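# Screw a feeder screw into the red-taped housing hole

## Task

Take a screw from the screw feeder and drive it, by turning it, into the housing hole at the corner marked with red tape until it is tight. It counts as tight only when the screwdriver motor stopped on its own at the torque limit, so a result reads stopped_at_torque=1. Once it is tight, do not turn or move that screw again. The other three holes must stay empty, and no screw tip may be left in any of them. If a screw gets pushed in rather than turned, unscrew it completely and drive it in again. Finally, release the screw, raise the screwdriver well above the screw head, and move clear.

## Robot and tools

Robot: one arm carrying a powered screwdriver. The tool has a hex key inside a thin vacuum sleeve that can hold a screw. The tool point is the key's tip when nothing presses on it. The key points along the tool point's +z axis and can be pushed back up to 12 mm. A flat block about 9 cm from the last joint's axis sticks out toward the tool's -y side and rotates with it, so watch it for collisions.

Frames: results report the scene frame. Its origin is on the table top under the arm base, +z is up, and +y is to the left when facing along +x. The base may be tilted relative to the table, and the printed tool position gets less accurate at long reach. All commanded pose numbers are offsets in the tool point's own axes, not scene coordinates.

execute_actions(actions): a list of up to 15 actions. Each action is a table of up to 15 rows, and each row lasts one control step (1/30 s). An action always runs 15 steps (0.5 s), and a short table repeats its last row. A row has 9 numbers, each in [-1, 1], in this order: dx, dy, dz, rx, ry, rz, spindle, torque_limit, sleeve_vacuum.
- dx..rz are an offset from the tool point's measured pose at the start of that action, not from the previous row. For the first action of a call, that start is the last pose reported in this scene. 1.0 equals 0.6 m for dx..dz and 180 degrees for rx..rz. rx, ry, rz form one rotation vector.
- Each step, the command is clipped to at most 100 mm and 16 degrees from the measured pose. Far targets need more actions, and the arm stops at the last clipped pose. Motion lags commands by about 0.17 s. Position wins over orientation if both cannot be reached.
- spindle: +1 is 500 rpm clockwise (drives a screw in), -1 is the same speed reversed. Spin-up takes 0.5 s. The value persists, even between calls and while you write, and the arm does not follow the screw then, so end actions with spindle 0.
- torque_limit: linear, -1 means 0.3 N m and +1 means 1.2 N m. sleeve_vacuum: above 0.01 holds a screw, anything else releases it. Both keep their last value.
- An empty list just returns the current state and images.

move(target, speed, stop_force, blocking): a straight path toward one row (same 9-number layout). Its pose part is an offset in tool axes from the pose in the latest result that showed one. The tool numbers are applied at the start. speed is 0.002 to 0.5 m/s (default 0.25), and rotation is capped at twice that in rad/s. The path lasts 0.5 to 10 s and does not avoid obstacles. The arm can overshoot speed, especially near full stretch. stop_force (13 to 80 N, allowed only after 0.2 s of scene time) ends the path when the wrist sensor feels that much extra push opposing the motion for 2 steps. The arm then backs to its pose 2 steps earlier and holds. The press can briefly exceed stop_force and settles within about a second. Use it with very slow speed when approaching contact. It is unreliable on moves that rotate, and you should omit it when moving away from something you are pressing on. blocking=false returns after 0.5 s while the arm keeps going and cannot be combined with stop_force. Until a result shows the move ended, call wait or stop before other motion. The result's "move:" line gives the ending: done, off_target, moving, held, fault, or contact (stop_force triggered; this takes precedence). It also shows the distance to target. limits=paced means the sent pose was clipped. limits=held means a check blocked some steps, and the arm may then surge faster than speed.

wait(seconds): 0 to 10. The arm holds its last command, and a running move continues and may end the wait early.
stop(): brakes a running move. It needs room to stop, and the spindle is not stopped.
zoom_image(camera, region): camera is cam_high (672x504), cam_low (672x504) or cam_wrist (616x616). region is [x0, y0, x1, y1] in pixels from the top-left, at most 504x504.
finished_scene(scene): ends the given scene irreversibly, after holding the last command, and reports success.

Result lines: end_effector_position (m), end_effector_quat_wxyz, and velocities in m/s and rad/s. "Hand target" is the pose the controller is currently driving toward. "pose unreachable" means the clearance check (which counts the base mount as arm) altered or blocked the command. Wrist force and Wrist torque are given along the tool axes. They have an offset up to about 5.5 N, noise of about 3.4 N, and saturate near 100 N. When pressing on a surface, the force points back into the arm. "no reading" is normal at the start. stopped_at_torque=1 means the motor halted at its torque limit. screw_detected=1 means sleeve_vacuum_kpa is above 30, so a screw head is sealing the sleeve. turns is the key's cumulative turn count, clockwise positive.

Screw procedure: place the tool point on the screw axis, 2 mm below the top of the head, and rotate slowly with spindle magnitude at most 0.2. A negative value seats the key without driving, and a positive value seats it and drives. While the screw turns, advance the arm 0.7 mm per turn along the key. Driving halts at 95% of torque_limit, either when the head seats or when the thread jams. After that, positive spindle does nothing until spindle has stayed at 0 or below for 0.5 s. Loosening never stops by itself; if turns is not going down, raise torque_limit.

Avoid: faults occur when a joint reaches its load limit (shoulder pan and shoulder lift 287, elbow 130, wrist 1 to 3 46.9 N m, held weight included) or when an external force reaches 150 N. Either one halts the arm for 10 s and drops the rest of the call. The arm is stiff, so commanding even slightly past a firm contact can fault it. Approach slowly and use stop_force. Don't drop the screw, slam into anything, or knock objects off the table. Loose objects may occasionally get nudged. Sustained loads heat the motors: MOTOR HOT appears at 70 °C, and at 85 °C an OVER-TEMPERATURE FAULT brakes the arm until it cools. Joint ranges are pan ±3.142 rad, elbow 0 to 3.142 rad, and ±6.283 rad for the others.

Each tool is called as name(argument=value, ...) on one line, values as JSON.

## Session

execute_actions(actions=[])

Scene clock: 0.00 s.
end_effector_position=(+0.4035, +0.2524, +0.3583) sleeve_vacuum_kpa=0 screw_detected=0 stopped_at_torque=0 turns=0.00 end_effector_quat_wxyz=(+0.267, +0.641, +0.667, -0.270) end_effector_velocity=(-0.001, -0.001, -0.000) end_effector_angular_velocity=(+0.001, +0.000, -0.002)
Joint positions: [-0.455 -2.118  2.163 -1.614 -1.572 -0.455]
Joint velocities: [-0.001  0.     0.001  0.001  0.     0.   ]
Wrist force (N, on the end effector, along its own x y z axes, offset not removed): no reading
Wrist torque (N m, same axes, about the end effector's origin, offset not removed): no reading
Hand target: +0.403, +0.252, +0.358; +0.267, +0.641, +0.667, -0.270

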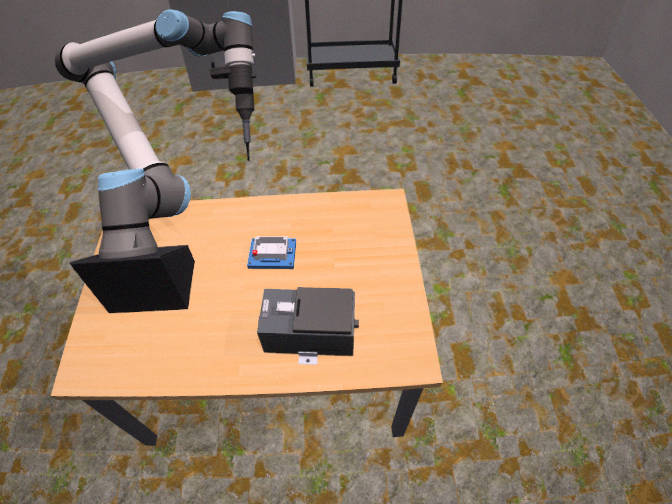

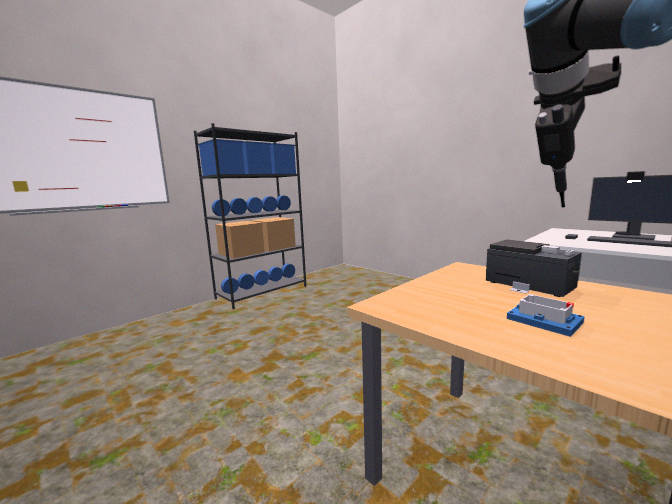

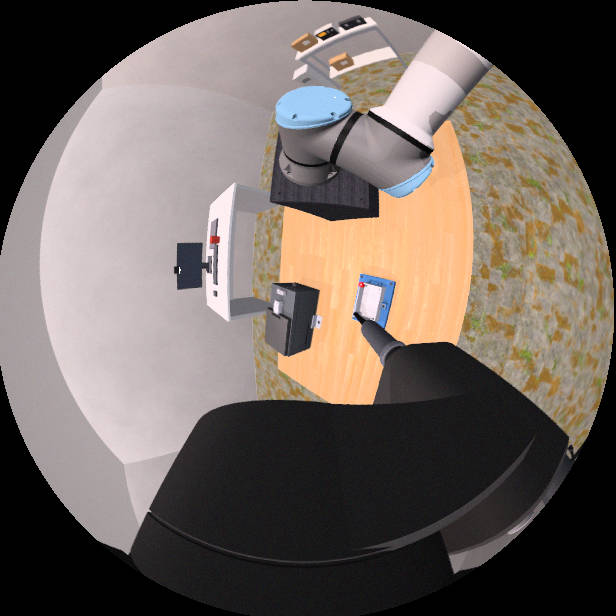

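move(target=[-0.33,0.065,0.69,0,0.25,0,0,0,0], speed=0.3)

zoom_image(camera="cam_wrist", region=[310, 260, 410, 360])

Scene clock: 3.57 s.
end_effector_position=(+0.4540, -0.1768, +0.2015) sleeve_vacuum_kpa=0 screw_detected=0 stopped_at_torque=0 turns=0.00 end_effector_quat_wxyz=(-0.009, +0.695, +0.719, -0.003) end_effector_velocity=(+0.001, -0.001, -0.001) end_effector_angular_velocity=(+0.002, +0.001, +0.002)
Joint positions: [-1.081 -1.013  2.204 -2.037 -1.232 -1.211]
Joint velocities: [ 0.002  0.006 -0.003 -0.     0.001 -0.001]
Wrist force (N, on the end effector, along its own x y z axes, offset not removed): [0.0 -0.6 2.7]
Wrist torque (N m, same axes, about the end effector's origin, offset not removed): [-0.19 0.34 -0.03]
Hand target: +0.454, -0.177, +0.201; -0.009, +0.695, +0.719, -0.003
Off the commanded pose: 0.001 m, 0 deg.
move: done

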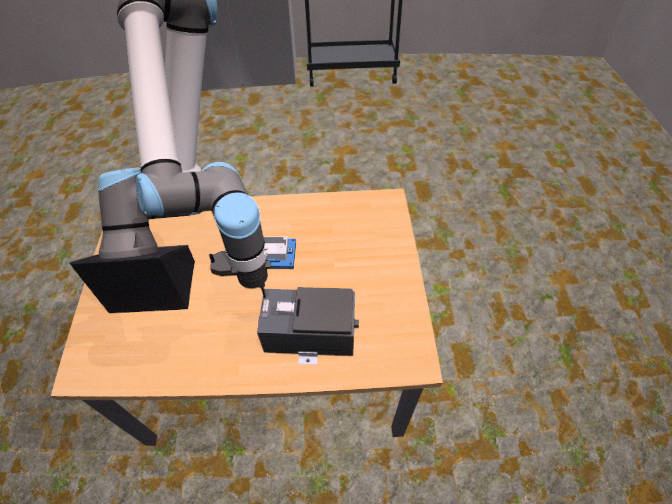

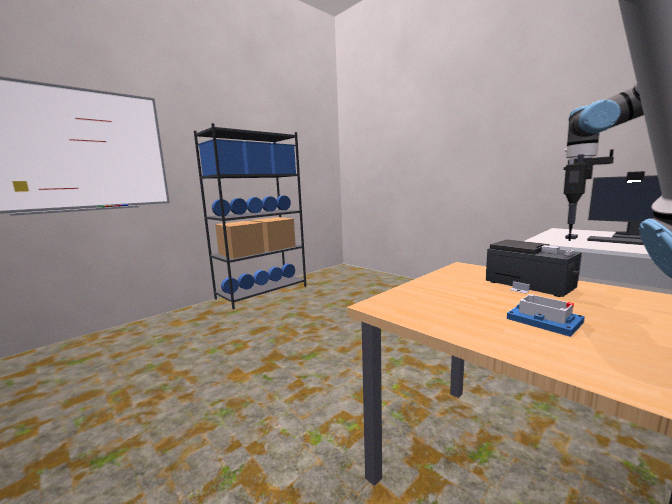

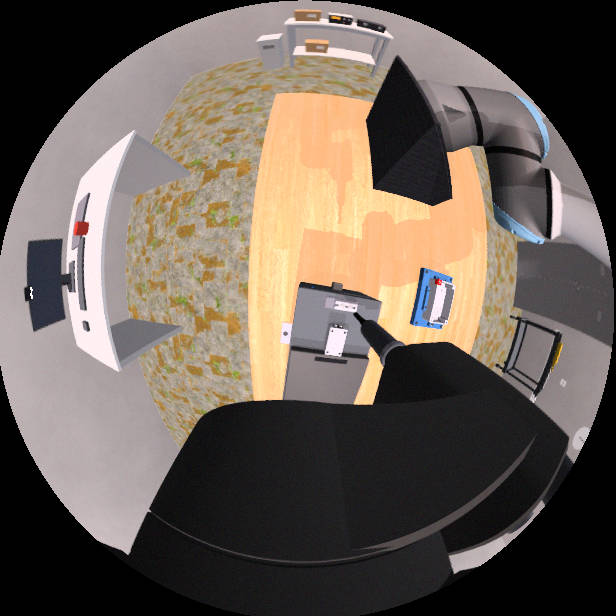

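Region (310, 260, 410, 360) of cam_wrist's 616x616 image, scaled by 5.040, with more detail than that image has.

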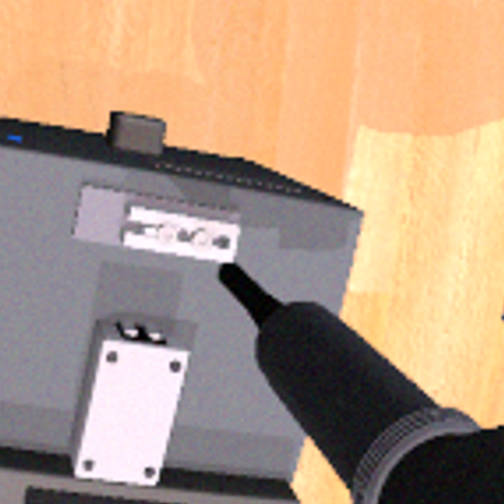

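execute_actions(actions=[])

move(target=[-0.02,-0.003,0.04,0,0,0,0,0,0])

zoom_image(camera="cam_wrist", region=[320,280,380,340])

Scene clock: 6.60 s.
end_effector_position=(+0.4540, -0.1769, +0.2014) sleeve_vacuum_kpa=0 screw_detected=0 stopped_at_torque=0 turns=0.00 end_effector_quat_wxyz=(-0.009, +0.695, +0.719, -0.003) end_effector_velocity=(-0.000, -0.000, -0.001) end_effector_angular_velocity=(+0.001, +0.001, -0.000)
Joint positions: [-1.081 -1.012  2.203 -2.037 -1.232 -1.211]
Joint velocities: [ 0.     0.002  0.    -0.001 -0.     0.   ]
Wrist force (N, on the end effector, along its own x y z axes, offset not removed): [3.8 -1.2 2.8]
Wrist torque (N m, same axes, about the end effector's origin, offset not removed): [-0.40 -0.82 -0.01]
Hand target: +0.454, -0.177, +0.201; -0.009, +0.695, +0.719, -0.003
Off the commanded pose: 0.001 m, 0 deg.

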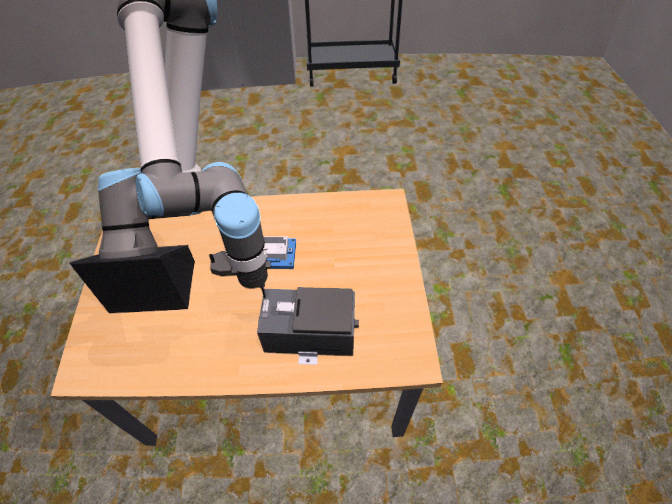

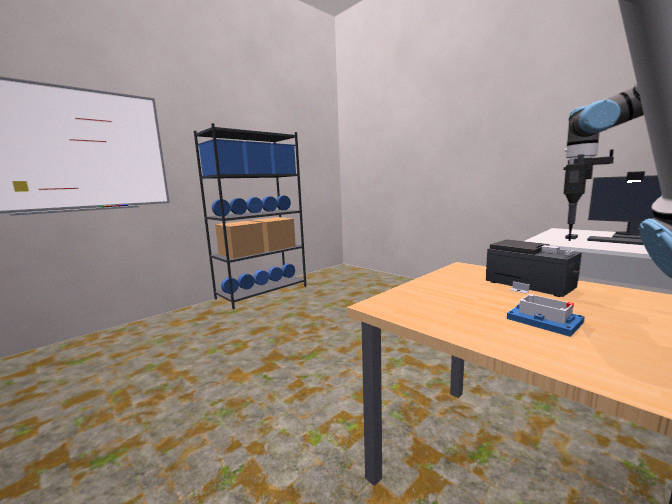

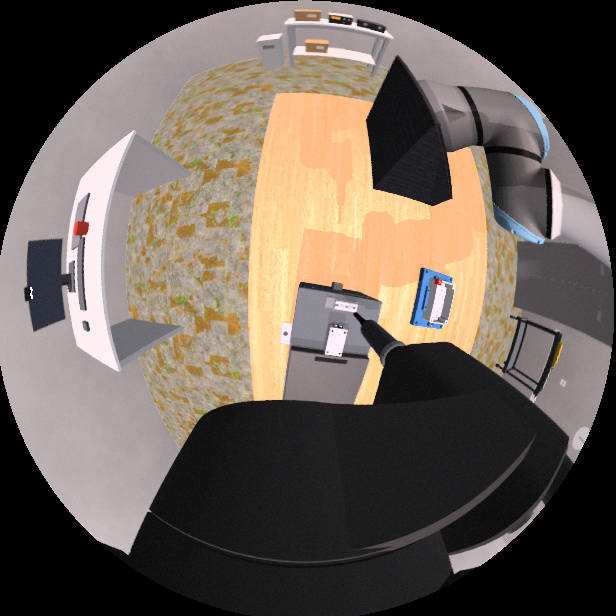

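Scene clock: 7.37 s.
end_effector_position=(+0.4522, -0.1887, +0.1775) sleeve_vacuum_kpa=0 screw_detected=0 stopped_at_torque=0 turns=0.00 end_effector_quat_wxyz=(-0.009, +0.695, +0.719, -0.003) end_effector_velocity=(-0.001, -0.001, -0.002) end_effector_angular_velocity=(+0.001, -0.001, -0.001)
Joint positions: [-1.078 -0.969  2.216 -2.094 -1.23  -1.208]
Joint velocities: [-0.001  0.004  0.002 -0.004  0.     0.   ]
Wrist force (N, on the end effector, along its own x y z axes, offset not removed): [2.1 -3.5 3.3]
Wrist torque (N m, same axes, about the end effector's origin, offset not removed): [-1.02 -0.34 0.25]
Hand target: +0.452, -0.189, +0.177; -0.009, +0.695, +0.719, -0.003
Off the commanded pose: 0.000 m, 0 deg.
move: done

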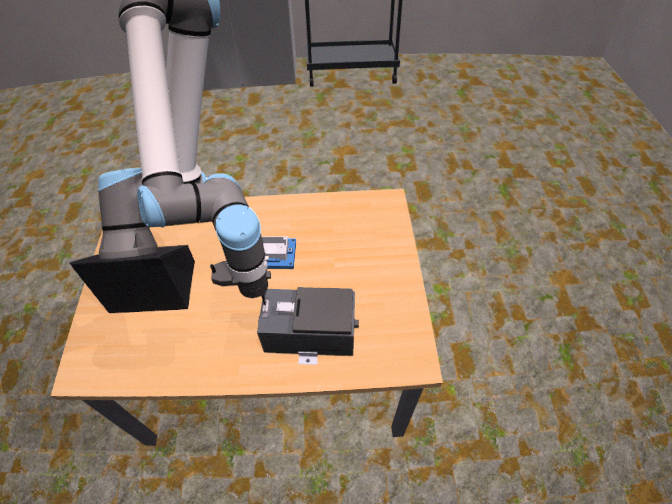

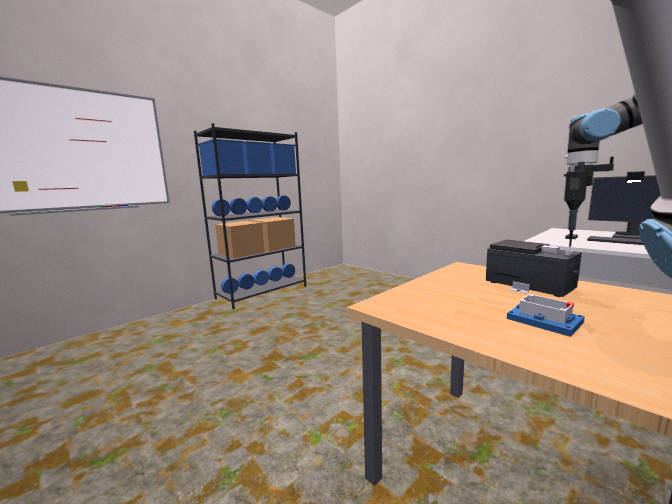

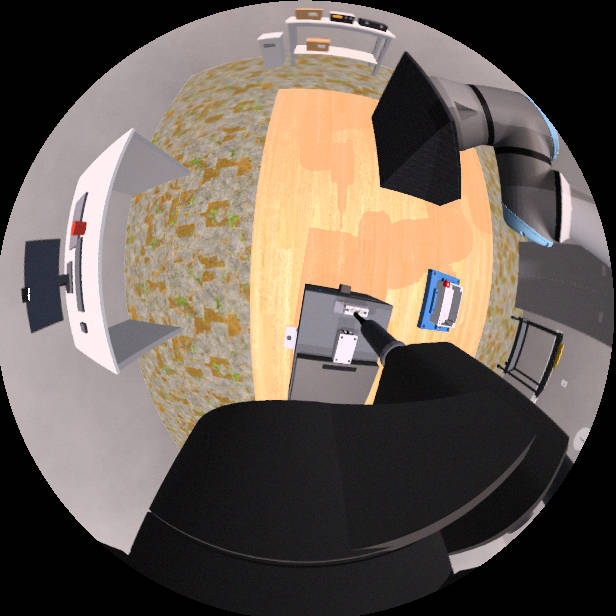

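Region (320, 280, 380, 340) of cam_wrist's 616x616 image, scaled by 8.400, with more detail than that image has.

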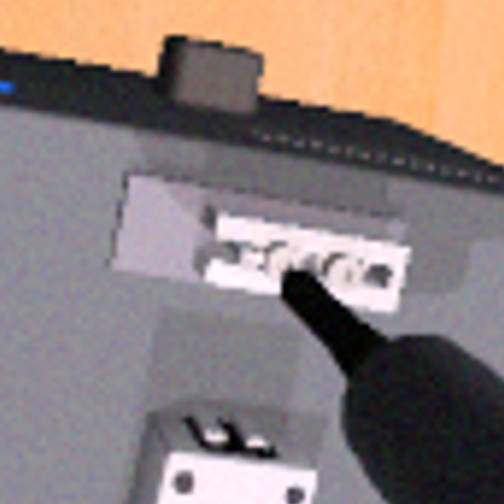

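move(target=[0.003,0,0.014,0,0,0,0,0,0])

zoom_image(camera="cam_wrist", region=[335,295,365,325])

Scene clock: 9.03 s.
end_effector_position=(+0.4520, -0.1869, +0.1692) sleeve_vacuum_kpa=0 screw_detected=0 stopped_at_torque=0 turns=0.00 end_effector_quat_wxyz=(-0.009, +0.695, +0.719, -0.003) end_effector_velocity=(-0.001, +0.002, -0.002) end_effector_angular_velocity=(+0.001, +0.001, -0.000)
Joint positions: [-1.072 -0.963  2.225 -2.11  -1.226 -1.203]
Joint velocities: [ 0.001 -0.     0.003 -0.001  0.     0.   ]
Wrist force (N, on the end effector, along its own x y z axes, offset not removed): [3.9 -1.5 2.4]
Wrist torque (N m, same axes, about the end effector's origin, offset not removed): [-0.42 -0.85 0.08]
Hand target: +0.452, -0.187, +0.169; -0.009, +0.695, +0.719, -0.003
Off the commanded pose: 0.000 m, 0 deg.
move: done

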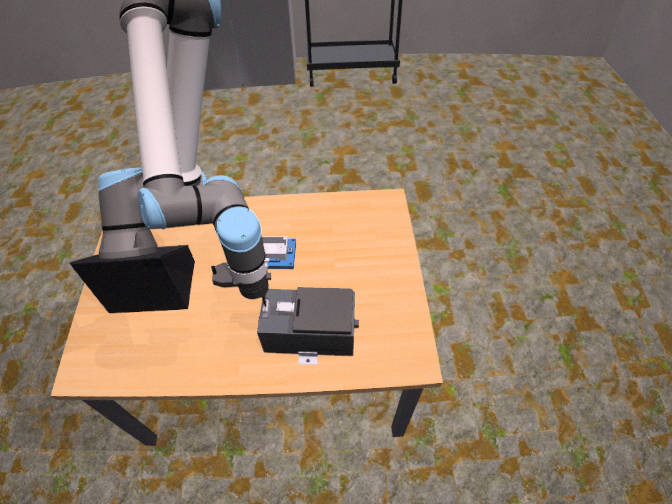

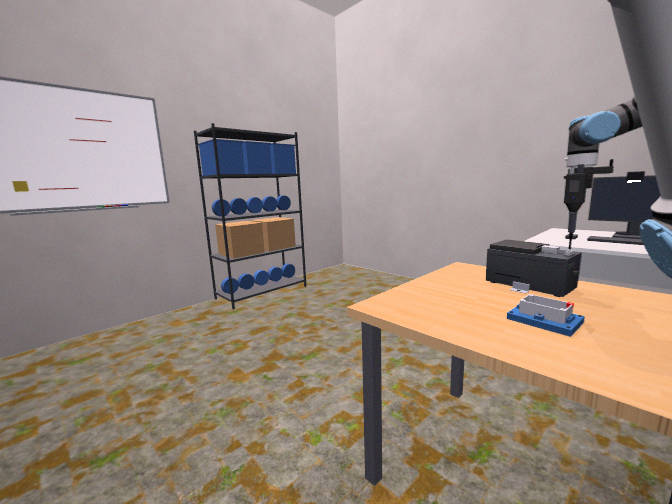

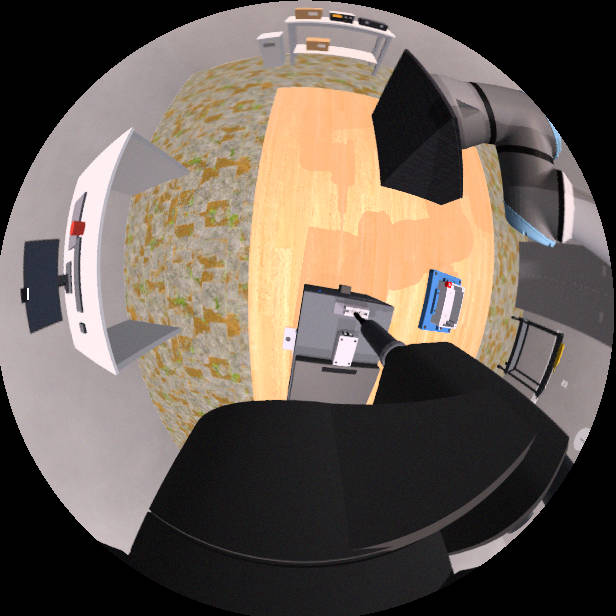

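Region (335, 295, 365, 325) of cam_wrist's 616x616 image, scaled by 16.800, with more detail than that image has.

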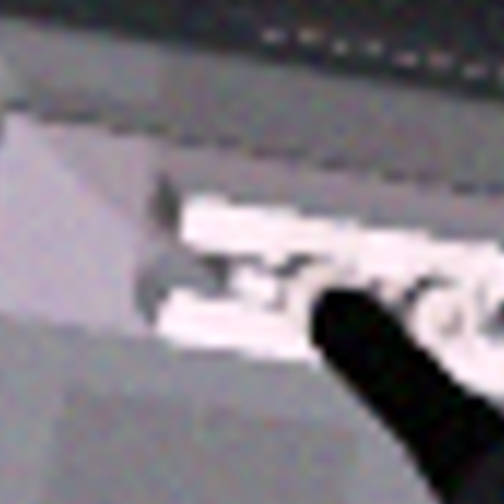

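execute_actions(actions=[[[-0.0012,-0.0012,0.002,0,0,0,-0.1,0,1]],[[0,0,0.004,0,0,0,-0.1,0,1]],[[0,0,0.004,0,0,0,-0.1,0,1]],[[0,0,0.004,0,0,0,-0.1,0,1]],[[0,0,0.002,0,0,0,-0.1,0,1]],[[0,0,0,0,0,0,0,0,1]]])

zoom_image(camera="cam_wrist", region=[335,295,365,325])

Scene clock: 13.10 s.
end_effector_position=(+0.4512, -0.1876, +0.1596) sleeve_vacuum_kpa=40 screw_detected=1 stopped_at_torque=0 turns=-2.07 end_effector_quat_wxyz=(-0.009, +0.695, +0.719, -0.003) end_effector_velocity=(+0.001, -0.001, +0.002) end_effector_angular_velocity=(-0.001, -0.003, -0.001)
Joint positions: [-1.068 -0.952  2.234 -2.132 -1.223 -1.2  ]
Joint velocities: [-0.003 -0.001 -0.001  0.     0.001 -0.   ]
Wrist force (N, on the end effector, along its own x y z axes, offset not removed): [0.8 -3.1 -5.9]
Wrist torque (N m, same axes, about the end effector's origin, offset not removed): [-0.81 -0.32 0.18]
Hand target: +0.451, -0.188, +0.160; -0.009, +0.695, +0.719, -0.003
Off the commanded pose: 0.000 m, 0 deg.

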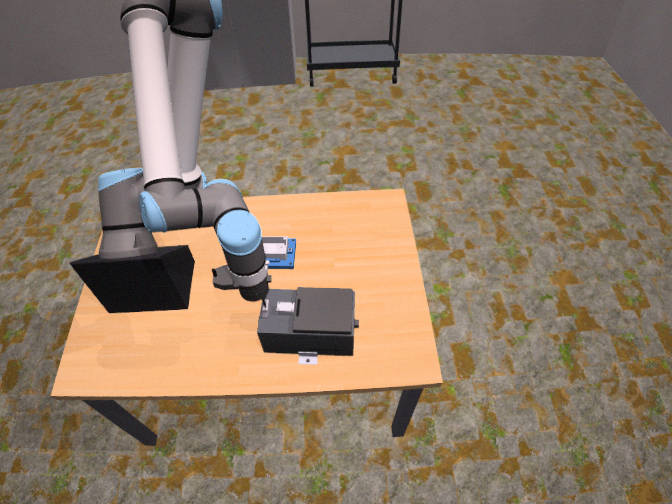

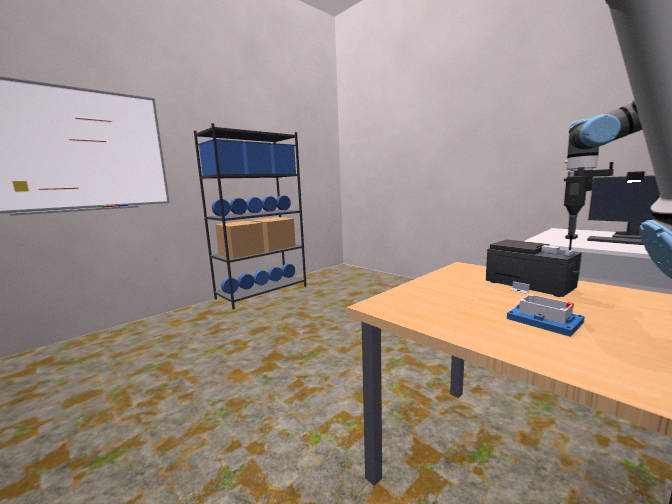

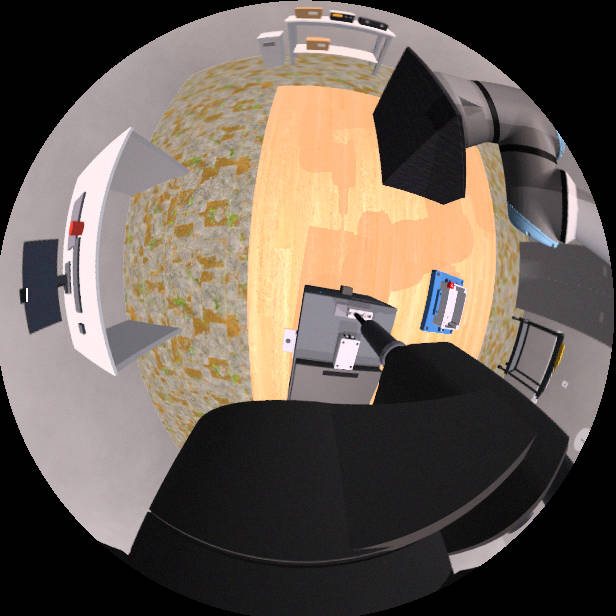

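Region (335, 295, 365, 325) of cam_wrist's 616x616 image, scaled by 16.800, with more detail than that image has.

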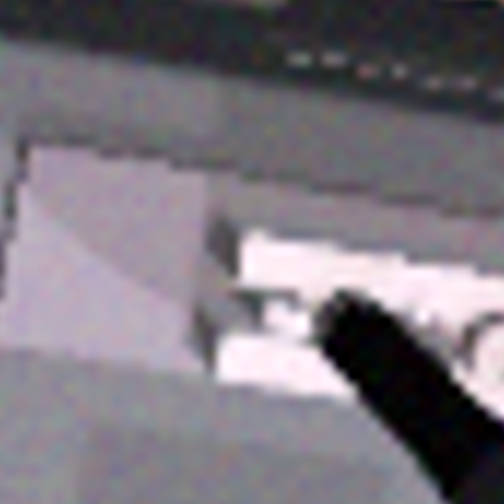

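move(target=[0,0,-0.07,0,0,0,0,0,1])

move(target=[0.48,-0.07,0.1,0,0,0,0,0,1])

Scene clock: 15.07 s.
end_effector_position=(+0.4519, -0.1879, +0.2015) sleeve_vacuum_kpa=40 screw_detected=1 stopped_at_torque=0 turns=-2.07 end_effector_quat_wxyz=(-0.009, +0.695, +0.719, -0.003) end_effector_velocity=(+0.000, -0.001, +0.001) end_effector_angular_velocity=(-0.000, -0.002, -0.001)
Joint positions: [-1.091 -0.995  2.195 -2.043 -1.238 -1.218]
Joint velocities: [-0.002 -0.    -0.001  0.     0.001 -0.   ]
Wrist force (N, on the end effector, along its own x y z axes, offset not removed): [1.7 -1.7 1.7]
Wrist torque (N m, same axes, about the end effector's origin, offset not removed): [-0.54 -0.29 0.12]
Hand target: +0.452, -0.188, +0.202; -0.009, +0.695, +0.719, -0.003
Off the commanded pose: 0.000 m, 0 deg.
move: done

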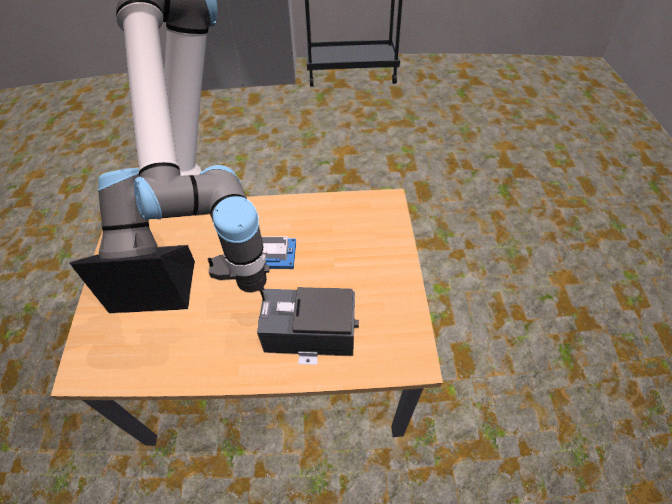

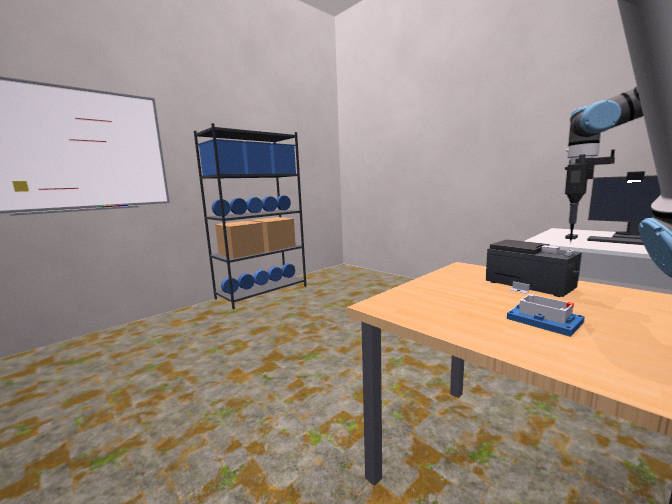

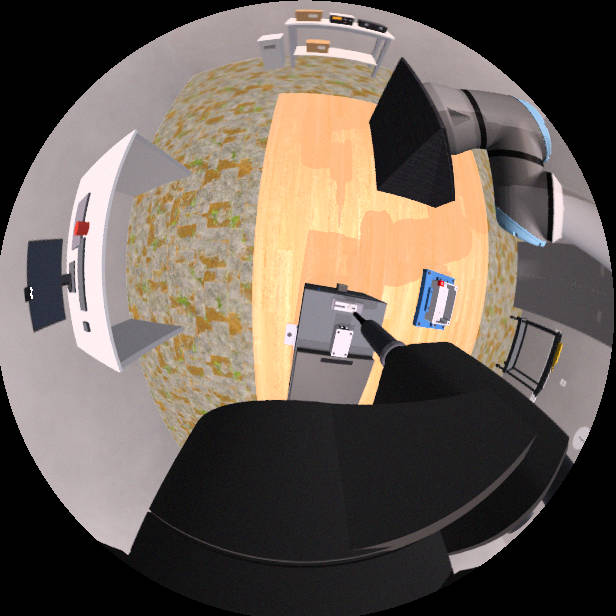

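Scene clock: 16.80 s.
end_effector_position=(+0.3993, +0.0987, +0.1445) sleeve_vacuum_kpa=40 screw_detected=1 stopped_at_torque=0 turns=-2.07 end_effector_quat_wxyz=(-0.009, +0.695, +0.719, -0.003) end_effector_velocity=(-0.001, +0.001, -0.000) end_effector_angular_velocity=(+0.000, -0.000, -0.001)
Joint positions: [-0.906 -1.537  2.518 -1.884 -1.119 -1.065]
Joint velocities: [-0.001 -0.002  0.001  0.001 -0.     0.001]
Wrist force (N, on the end effector, along its own x y z axes, offset not removed): [2.4 -2.6 2.0]
Wrist torque (N m, same axes, about the end effector's origin, offset not removed): [-0.74 -0.48 0.07]
Hand target: +0.399, +0.099, +0.144; -0.009, +0.695, +0.719, -0.003
Off the commanded pose: 0.001 m, 0 deg.
move: done

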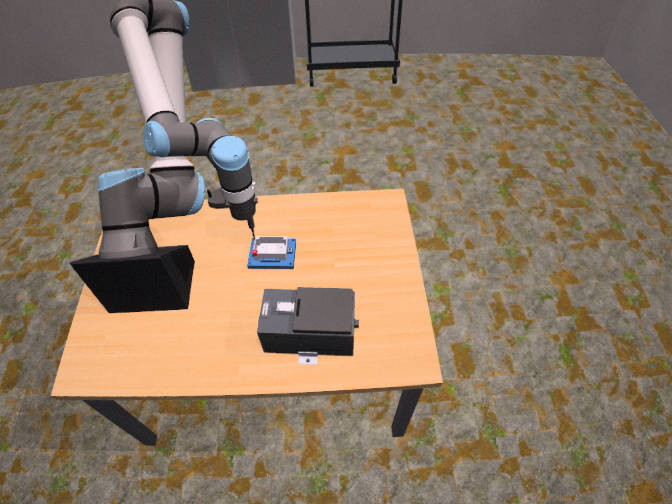

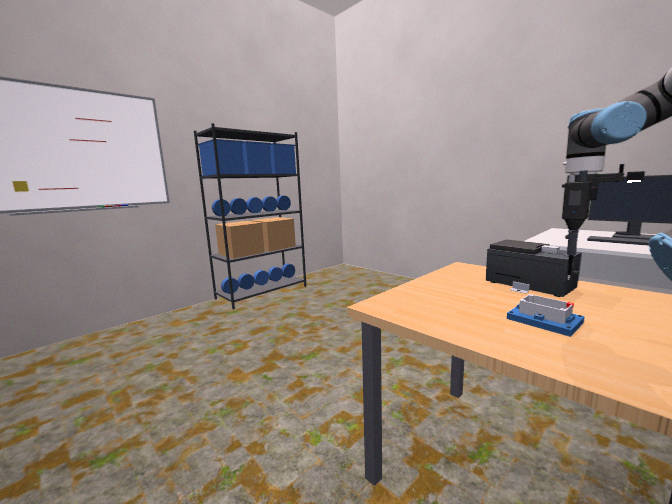

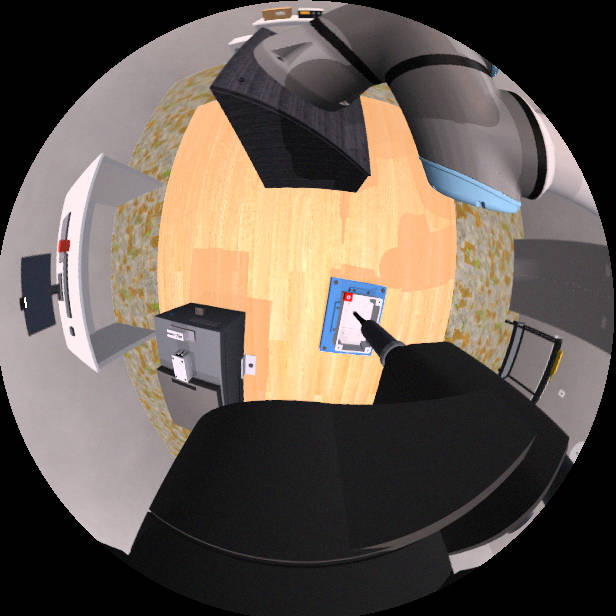

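move(target=[0.015,-0.02,0.11,0,0,0,0,0,1])

zoom_image(camera="cam_wrist", region=[320,280,380,340])

Scene clock: 18.87 s.
end_effector_position=(+0.3859, +0.1077, +0.0789) sleeve_vacuum_kpa=40 screw_detected=1 stopped_at_torque=0 turns=-2.07 end_effector_quat_wxyz=(-0.009, +0.695, +0.719, -0.004) end_effector_velocity=(+0.000, -0.000, -0.002) end_effector_angular_velocity=(-0.002, -0.000, +0.002)
Joint positions: [-0.846 -1.486  2.61  -2.051 -1.083 -1.011]
Joint velocities: [ 0.003  0.002  0.002 -0.007  0.001  0.002]
Wrist force (N, on the end effector, along its own x y z axes, offset not removed): [1.6 -2.2 2.0]
Wrist torque (N m, same axes, about the end effector's origin, offset not removed): [-0.63 -0.22 0.13]
Hand target: +0.386, +0.108, +0.079; -0.009, +0.695, +0.719, -0.004
Off the commanded pose: 0.000 m, 0 deg.
move: done

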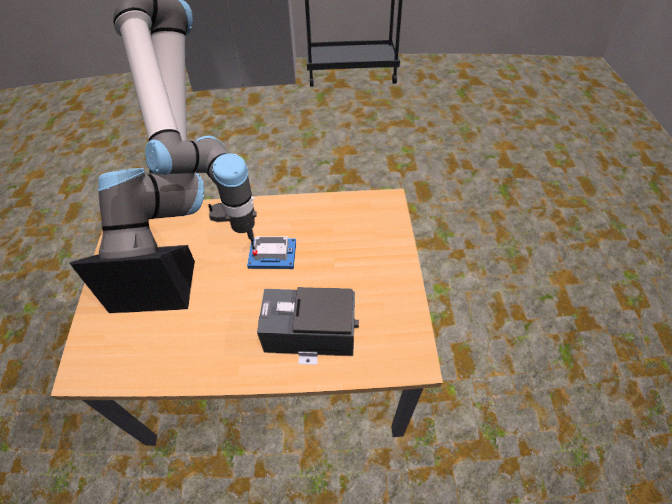

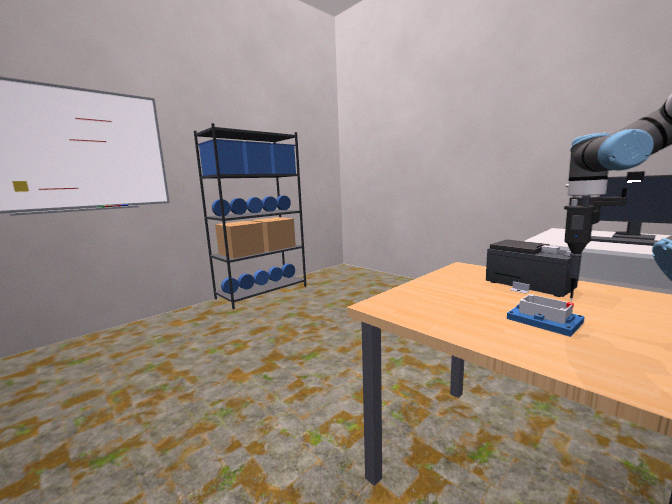

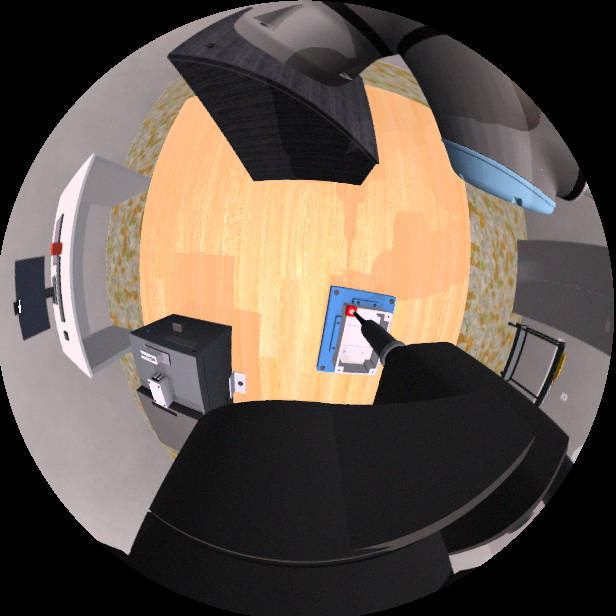

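Region (320, 280, 380, 340) of cam_wrist's 616x616 image, scaled by 8.400, with more detail than that image has.

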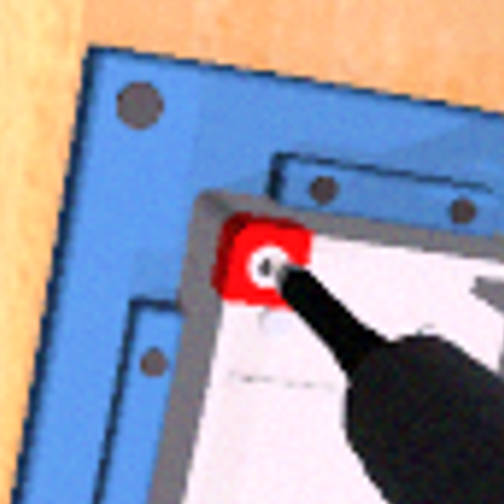

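move(target=[0.0025,0.004,0.021,0,0,0,0,0,1])

zoom_image(camera="cam_wrist", region=[335,295,365,325])

Scene clock: 20.77 s.
end_effector_position=(+0.3880, +0.1094, +0.0663) sleeve_vacuum_kpa=40 screw_detected=1 stopped_at_torque=0 turns=-2.07 end_effector_quat_wxyz=(-0.009, +0.695, +0.719, -0.004) end_effector_velocity=(-0.001, +0.002, -0.003) end_effector_angular_velocity=(+0.002, +0.003, +0.001)
Joint positions: [-0.824 -1.464  2.619 -2.091 -1.07  -0.992]
Joint velocities: [ 0.005  0.002  0.003 -0.003  0.001  0.002]
Wrist force (N, on the end effector, along its own x y z axes, offset not removed): [3.2 -3.6 -6.6]
Wrist torque (N m, same axes, about the end effector's origin, offset not removed): [-0.70 -0.70 0.12]
Hand target: +0.388, +0.109, +0.066; -0.009, +0.695, +0.719, -0.004
Off the commanded pose: 0.000 m, 0 deg.
move: done

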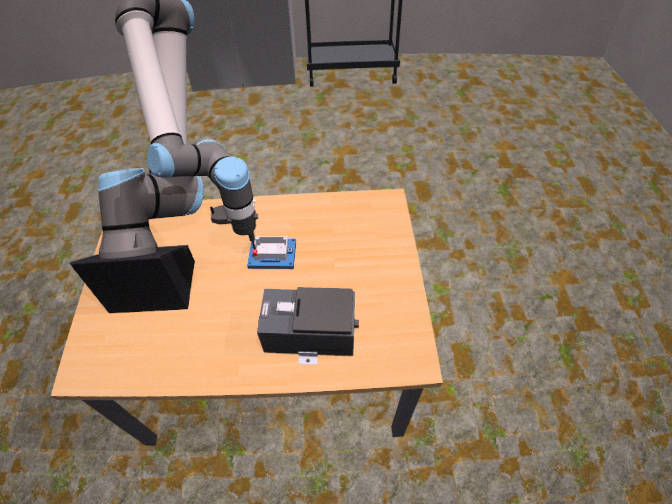

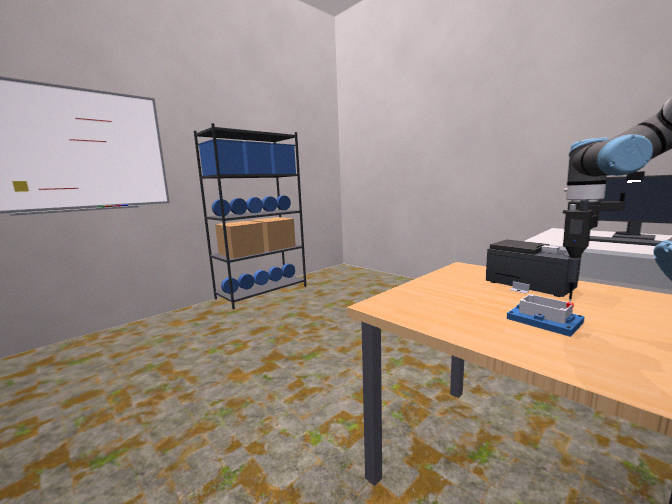

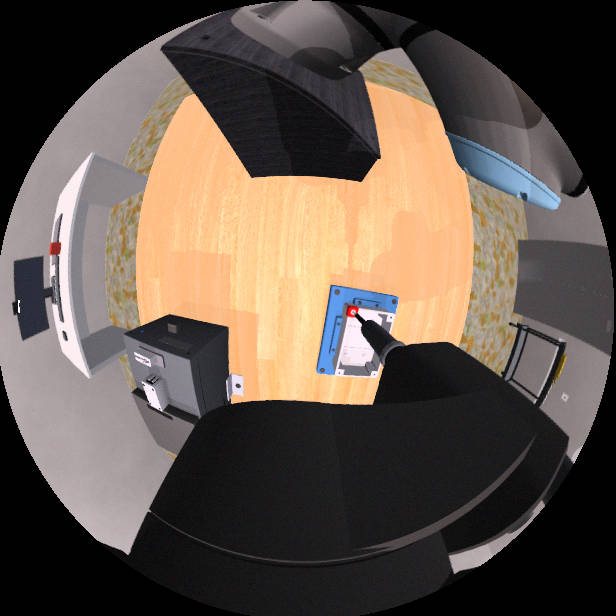

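Region (335, 295, 365, 325) of cam_wrist's 616x616 image, scaled by 16.800, with more detail than that image has.

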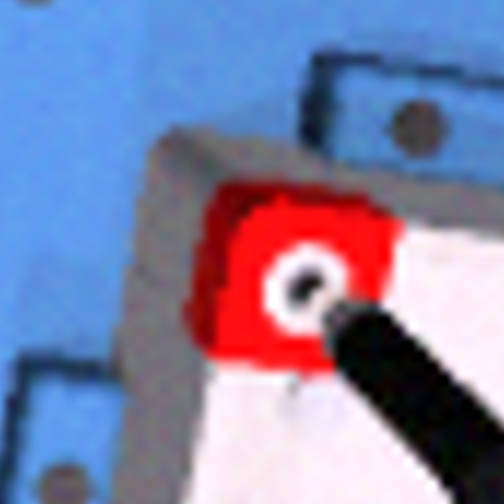

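move(target=[0,0,-0.006,0,0,0,0,0,1])

zoom_image(camera="cam_wrist", region=[335,295,365,325])

Scene clock: 22.27 s.
end_effector_position=(+0.3880, +0.1094, +0.0699) sleeve_vacuum_kpa=40 screw_detected=1 stopped_at_torque=0 turns=-2.07 end_effector_quat_wxyz=(-0.009, +0.695, +0.719, -0.004) end_effector_velocity=(-0.001, +0.001, -0.001) end_effector_angular_velocity=(+0.002, +0.001, -0.001)
Joint positions: [-0.829 -1.47   2.616 -2.08  -1.073 -0.996]
Joint velocities: [-0.     0.001  0.001  0.001 -0.    -0.   ]
Wrist force (N, on the end effector, along its own x y z axes, offset not removed): [4.2 -4.4 -2.7]
Wrist torque (N m, same axes, about the end effector's origin, offset not removed): [-1.09 -0.95 0.25]
Hand target: +0.388, +0.109, +0.070; -0.009, +0.695, +0.719, -0.004
Off the commanded pose: 0.000 m, 0 deg.
move: done

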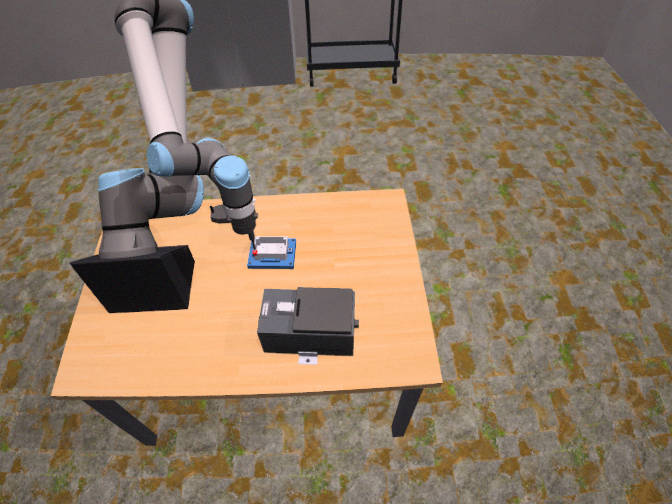

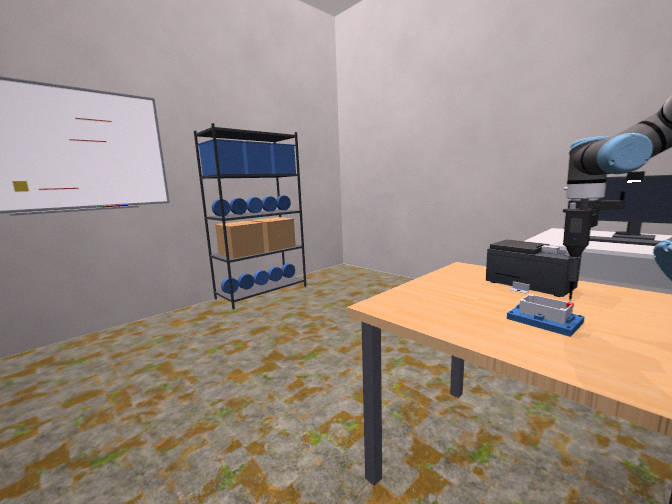

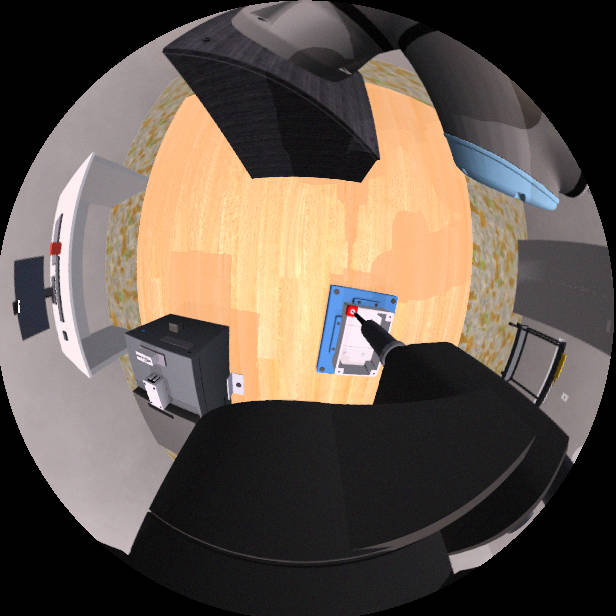

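Region (335, 295, 365, 325) of cam_wrist's 616x616 image, scaled by 16.800, with more detail than that image has.

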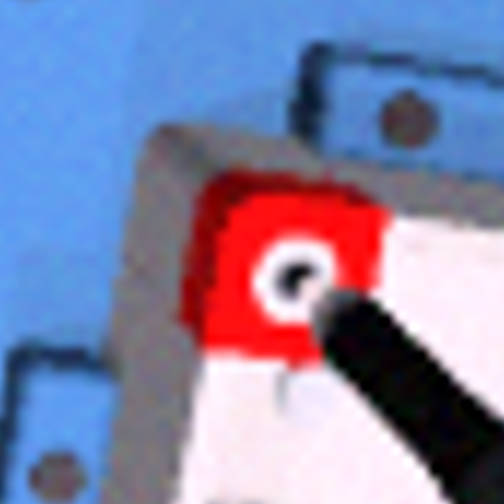

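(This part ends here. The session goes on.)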